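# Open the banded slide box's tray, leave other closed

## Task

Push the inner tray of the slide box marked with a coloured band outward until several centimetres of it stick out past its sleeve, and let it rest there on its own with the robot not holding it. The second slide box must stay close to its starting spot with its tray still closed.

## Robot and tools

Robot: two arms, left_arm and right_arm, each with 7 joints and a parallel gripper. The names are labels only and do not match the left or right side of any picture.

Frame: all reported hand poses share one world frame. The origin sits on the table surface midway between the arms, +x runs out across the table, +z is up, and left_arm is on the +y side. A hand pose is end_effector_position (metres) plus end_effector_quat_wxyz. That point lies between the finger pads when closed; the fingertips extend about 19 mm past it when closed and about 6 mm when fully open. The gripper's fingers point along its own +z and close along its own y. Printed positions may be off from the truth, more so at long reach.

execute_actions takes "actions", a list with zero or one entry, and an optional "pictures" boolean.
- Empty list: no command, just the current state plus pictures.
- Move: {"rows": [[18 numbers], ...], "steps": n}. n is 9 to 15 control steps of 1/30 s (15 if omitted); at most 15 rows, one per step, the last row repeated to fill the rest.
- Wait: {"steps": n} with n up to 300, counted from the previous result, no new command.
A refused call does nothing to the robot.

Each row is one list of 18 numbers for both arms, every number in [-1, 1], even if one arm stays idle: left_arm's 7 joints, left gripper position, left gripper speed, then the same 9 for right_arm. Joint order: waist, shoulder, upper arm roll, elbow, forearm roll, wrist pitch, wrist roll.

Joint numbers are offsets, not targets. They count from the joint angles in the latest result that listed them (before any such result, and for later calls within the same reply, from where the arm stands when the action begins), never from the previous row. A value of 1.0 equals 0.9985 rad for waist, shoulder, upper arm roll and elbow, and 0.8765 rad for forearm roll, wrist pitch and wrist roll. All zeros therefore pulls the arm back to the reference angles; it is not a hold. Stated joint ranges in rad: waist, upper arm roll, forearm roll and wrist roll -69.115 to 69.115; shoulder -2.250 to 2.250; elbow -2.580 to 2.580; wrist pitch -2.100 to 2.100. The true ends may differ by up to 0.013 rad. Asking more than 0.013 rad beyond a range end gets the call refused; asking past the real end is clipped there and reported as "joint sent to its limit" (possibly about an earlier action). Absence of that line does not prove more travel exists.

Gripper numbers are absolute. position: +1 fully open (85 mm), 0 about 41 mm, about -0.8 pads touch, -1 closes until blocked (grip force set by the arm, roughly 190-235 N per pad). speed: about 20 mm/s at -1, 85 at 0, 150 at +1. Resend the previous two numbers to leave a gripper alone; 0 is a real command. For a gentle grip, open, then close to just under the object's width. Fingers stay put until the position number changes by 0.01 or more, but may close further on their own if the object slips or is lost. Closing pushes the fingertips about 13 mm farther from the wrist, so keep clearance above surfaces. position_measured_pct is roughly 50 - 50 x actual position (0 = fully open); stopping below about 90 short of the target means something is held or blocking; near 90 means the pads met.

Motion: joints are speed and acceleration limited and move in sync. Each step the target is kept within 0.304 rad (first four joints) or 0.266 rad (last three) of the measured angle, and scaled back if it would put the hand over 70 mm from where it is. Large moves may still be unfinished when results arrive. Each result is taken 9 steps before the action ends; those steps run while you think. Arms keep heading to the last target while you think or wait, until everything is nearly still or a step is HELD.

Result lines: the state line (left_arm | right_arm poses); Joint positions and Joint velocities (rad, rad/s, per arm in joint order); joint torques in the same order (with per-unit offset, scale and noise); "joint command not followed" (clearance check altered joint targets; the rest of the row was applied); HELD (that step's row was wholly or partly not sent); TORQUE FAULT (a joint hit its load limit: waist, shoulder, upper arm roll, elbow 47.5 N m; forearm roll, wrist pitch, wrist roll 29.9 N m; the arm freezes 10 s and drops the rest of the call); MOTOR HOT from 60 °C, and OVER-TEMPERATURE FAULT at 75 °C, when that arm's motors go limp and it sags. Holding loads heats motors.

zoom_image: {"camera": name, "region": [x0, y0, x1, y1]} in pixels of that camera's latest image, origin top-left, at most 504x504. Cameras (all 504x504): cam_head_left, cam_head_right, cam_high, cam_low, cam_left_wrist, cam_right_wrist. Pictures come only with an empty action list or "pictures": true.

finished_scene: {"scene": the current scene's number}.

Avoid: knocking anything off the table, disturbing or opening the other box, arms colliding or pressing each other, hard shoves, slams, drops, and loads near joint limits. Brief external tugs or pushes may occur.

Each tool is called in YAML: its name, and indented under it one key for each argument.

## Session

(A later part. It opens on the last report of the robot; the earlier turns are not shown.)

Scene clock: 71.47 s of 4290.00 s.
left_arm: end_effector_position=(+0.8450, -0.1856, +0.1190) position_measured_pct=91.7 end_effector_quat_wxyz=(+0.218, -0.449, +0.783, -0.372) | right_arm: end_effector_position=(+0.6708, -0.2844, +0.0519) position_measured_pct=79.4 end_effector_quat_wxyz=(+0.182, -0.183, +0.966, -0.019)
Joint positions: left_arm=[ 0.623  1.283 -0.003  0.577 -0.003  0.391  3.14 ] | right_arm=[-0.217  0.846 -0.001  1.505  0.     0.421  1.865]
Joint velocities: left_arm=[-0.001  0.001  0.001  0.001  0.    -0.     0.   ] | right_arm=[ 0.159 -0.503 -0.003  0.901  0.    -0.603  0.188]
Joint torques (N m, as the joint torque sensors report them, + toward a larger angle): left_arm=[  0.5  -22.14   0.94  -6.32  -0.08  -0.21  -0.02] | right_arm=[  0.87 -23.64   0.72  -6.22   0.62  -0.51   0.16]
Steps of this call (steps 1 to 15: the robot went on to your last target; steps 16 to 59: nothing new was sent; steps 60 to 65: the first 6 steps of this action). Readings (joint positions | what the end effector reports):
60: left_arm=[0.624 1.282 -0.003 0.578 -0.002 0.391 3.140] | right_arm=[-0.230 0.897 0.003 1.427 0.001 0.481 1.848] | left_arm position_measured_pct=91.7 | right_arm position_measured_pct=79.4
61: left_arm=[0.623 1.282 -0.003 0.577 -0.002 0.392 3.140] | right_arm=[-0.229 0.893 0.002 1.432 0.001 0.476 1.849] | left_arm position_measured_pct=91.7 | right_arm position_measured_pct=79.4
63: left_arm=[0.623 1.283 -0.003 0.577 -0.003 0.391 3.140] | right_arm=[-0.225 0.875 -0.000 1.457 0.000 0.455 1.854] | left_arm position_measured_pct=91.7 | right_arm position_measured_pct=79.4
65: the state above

execute_actions:
  actions:
    - {"rows": [[0,-0.05,0,0,0,0,0,-1,1, 0.042,-0.120,0.001,0.295,0,-0.176,0.056,-1,0.6]], "steps": 15}

execute_actions:
  actions:
    - {"steps": 15}
  pictures: true

Scene clock: 72.37 s of 4290.00 s.
left_arm: end_effector_position=(+0.8509, -0.1889, +0.1630) position_measured_pct=91.7 end_effector_quat_wxyz=(+0.228, -0.444, +0.774, -0.390) | right_arm: end_effector_position=(+0.5880, -0.3154, +0.0499) position_measured_pct=79.4 end_effector_quat_wxyz=(+0.171, -0.186, +0.967, -0.026)
Joint positions: left_arm=[ 0.623  1.237 -0.003  0.577 -0.003  0.39   3.14 ] | right_arm=[-0.175  0.727  0.     1.8    0.     0.267  1.914]
Joint velocities: left_arm=[-0.002 -0.18   0.001 -0.088 -0.    -0.05   0.002] | right_arm=[-0.001 -0.    -0.001  0.     0.     0.001 -0.   ]
Joint torques (N m, as the joint torque sensors report them, + toward a larger angle): left_arm=[ -0.14 -20.92   0.59  -6.8   -0.32  -1.21  -0.13] | right_arm=[ -0.24 -20.09  -0.26  -5.88   0.31  -1.11   0.05]
Steps of this call (steps 1 to 9: the last 9 steps of your previous action; steps 10 to 21: the robot went on to your last target; steps 22 to 27: the first 6 steps of this action). Readings (joint positions | what the end effector reports):
22: left_arm=[0.623 1.282 -0.003 0.577 -0.003 0.391 3.140] | right_arm=[-0.175 0.727 -0.000 1.801 0.000 0.267 1.913] | left_arm position_measured_pct=91.7 | right_arm position_measured_pct=79.4
23: left_arm=[0.623 1.278 -0.003 0.579 -0.003 0.392 3.140] | right_arm=[-0.175 0.727 -0.000 1.800 0.000 0.267 1.914] | left_arm position_measured_pct=91.7 | right_arm position_measured_pct=79.4
25: left_arm=[0.623 1.257 -0.003 0.582 -0.003 0.394 3.140] | right_arm=[-0.175 0.727 0.000 1.800 0.000 0.267 1.914] | left_arm position_measured_pct=91.7 | right_arm position_measured_pct=79.4
27: the state above

Scene clock: 72.87 s of 4290.00 s.
left_arm: end_effector_position=(+0.8511, -0.1892, +0.1664) position_measured_pct=91.7 end_effector_quat_wxyz=(+0.229, -0.443, +0.773, -0.391) | right_arm: end_effector_position=(+0.5880, -0.3154, +0.0499) position_measured_pct=79.4 end_effector_quat_wxyz=(+0.171, -0.186, +0.967, -0.026)
Joint positions: left_arm=[ 0.623  1.233 -0.003  0.577 -0.003  0.391  3.14 ] | right_arm=[-0.175  0.727  0.     1.8    0.     0.267  1.914]
Joint velocities: left_arm=[ 0.    -0.     0.001  0.001 -0.    -0.     0.   ] | right_arm=[-0.001 -0.     0.     0.     0.001 -0.    -0.   ]
Joint torques (N m, as the joint torque sensors report them, + toward a larger angle): left_arm=[ -0.23 -30.68   1.02 -11.02  -0.15  -2.3    0.17] | right_arm=[ -0.22 -20.03  -0.07  -6.06   0.27  -1.14   0.16]
Kept back: nothing.
Steps of this call (steps 1 to 9: the last 9 steps of your previous action; steps 10 to 15: the robot went on to your last target). Readings (joint positions | what the end effector reports):
1: left_arm=[0.623 1.233 -0.003 0.574 -0.003 0.389 3.140] | right_arm=[-0.175 0.727 0.000 1.800 0.000 0.267 1.914] | left_arm position_measured_pct=91.7 | right_arm position_measured_pct=79.4
2: left_arm=[0.623 1.232 -0.003 0.574 -0.003 0.389 3.140] | right_arm=[-0.175 0.727 0.000 1.800 0.000 0.267 1.914] | left_arm position_measured_pct=91.7 | right_arm position_measured_pct=79.4
4: left_arm=[0.623 1.232 -0.003 0.576 -0.003 0.390 3.140] | right_arm=[-0.175 0.727 0.000 1.800 0.000 0.267 1.914] | left_arm position_measured_pct=91.7 | right_arm position_measured_pct=79.4
8: left_arm=[0.623 1.233 -0.003 0.577 -0.003 0.391 3.140] | right_arm=[-0.175 0.727 0.000 1.800 0.000 0.267 1.914] | left_arm position_measured_pct=91.7 | right_arm position_measured_pct=79.4
15: the state above
All arms were judged still, so your last target was given up. Only a new action makes them travel on or press farther. Fingers that are still opening or closing keep moving.
camera_calibration (this result's frames):
cam_left_wrist: T_world_to_cam=[[-0.61286, 0.198623, -0.764821, 0.673748], [0.442772, 0.887992, -0.124188, -0.126793], [0.654489, -0.414751, -0.632159, -0.376474], [0, 0, 0, 1]] pos_world=[0.715451, -0.177374, 0.26156]
cam_right_wrist: T_world_to_cam=[[-0.297211, 0.945564, -0.132567, 0.492782], [0.916585, 0.321441, 0.237798, -0.374119], [0.267465, -0.0508325, -0.962226, 0.0203366], [0, 0, 0, 1]] pos_world=[0.483933, -0.344666, 0.173859]

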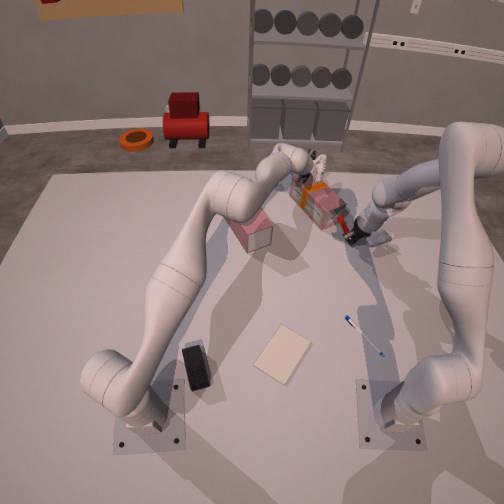

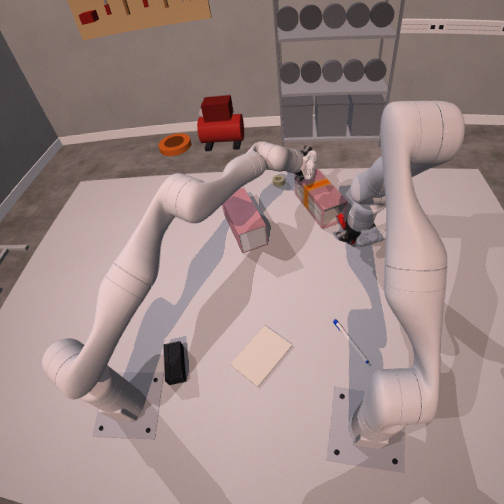

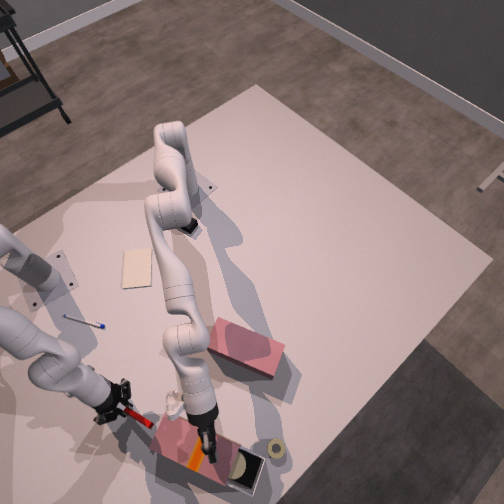

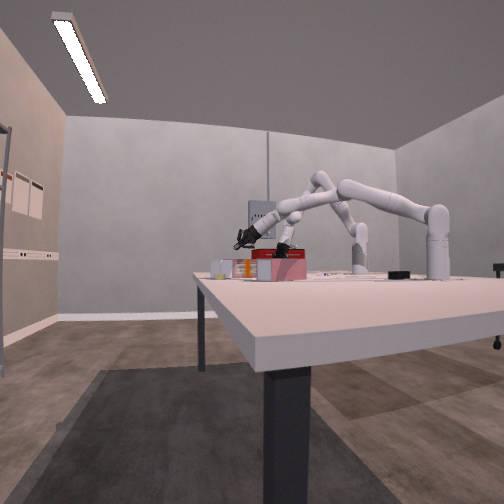

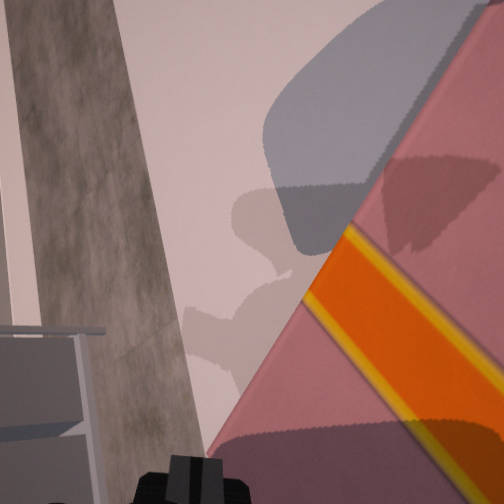

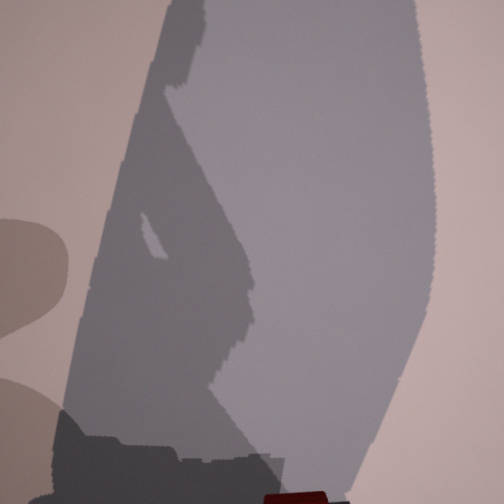

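finished_scene:
  scene: 2

The scene is finished: the task was done.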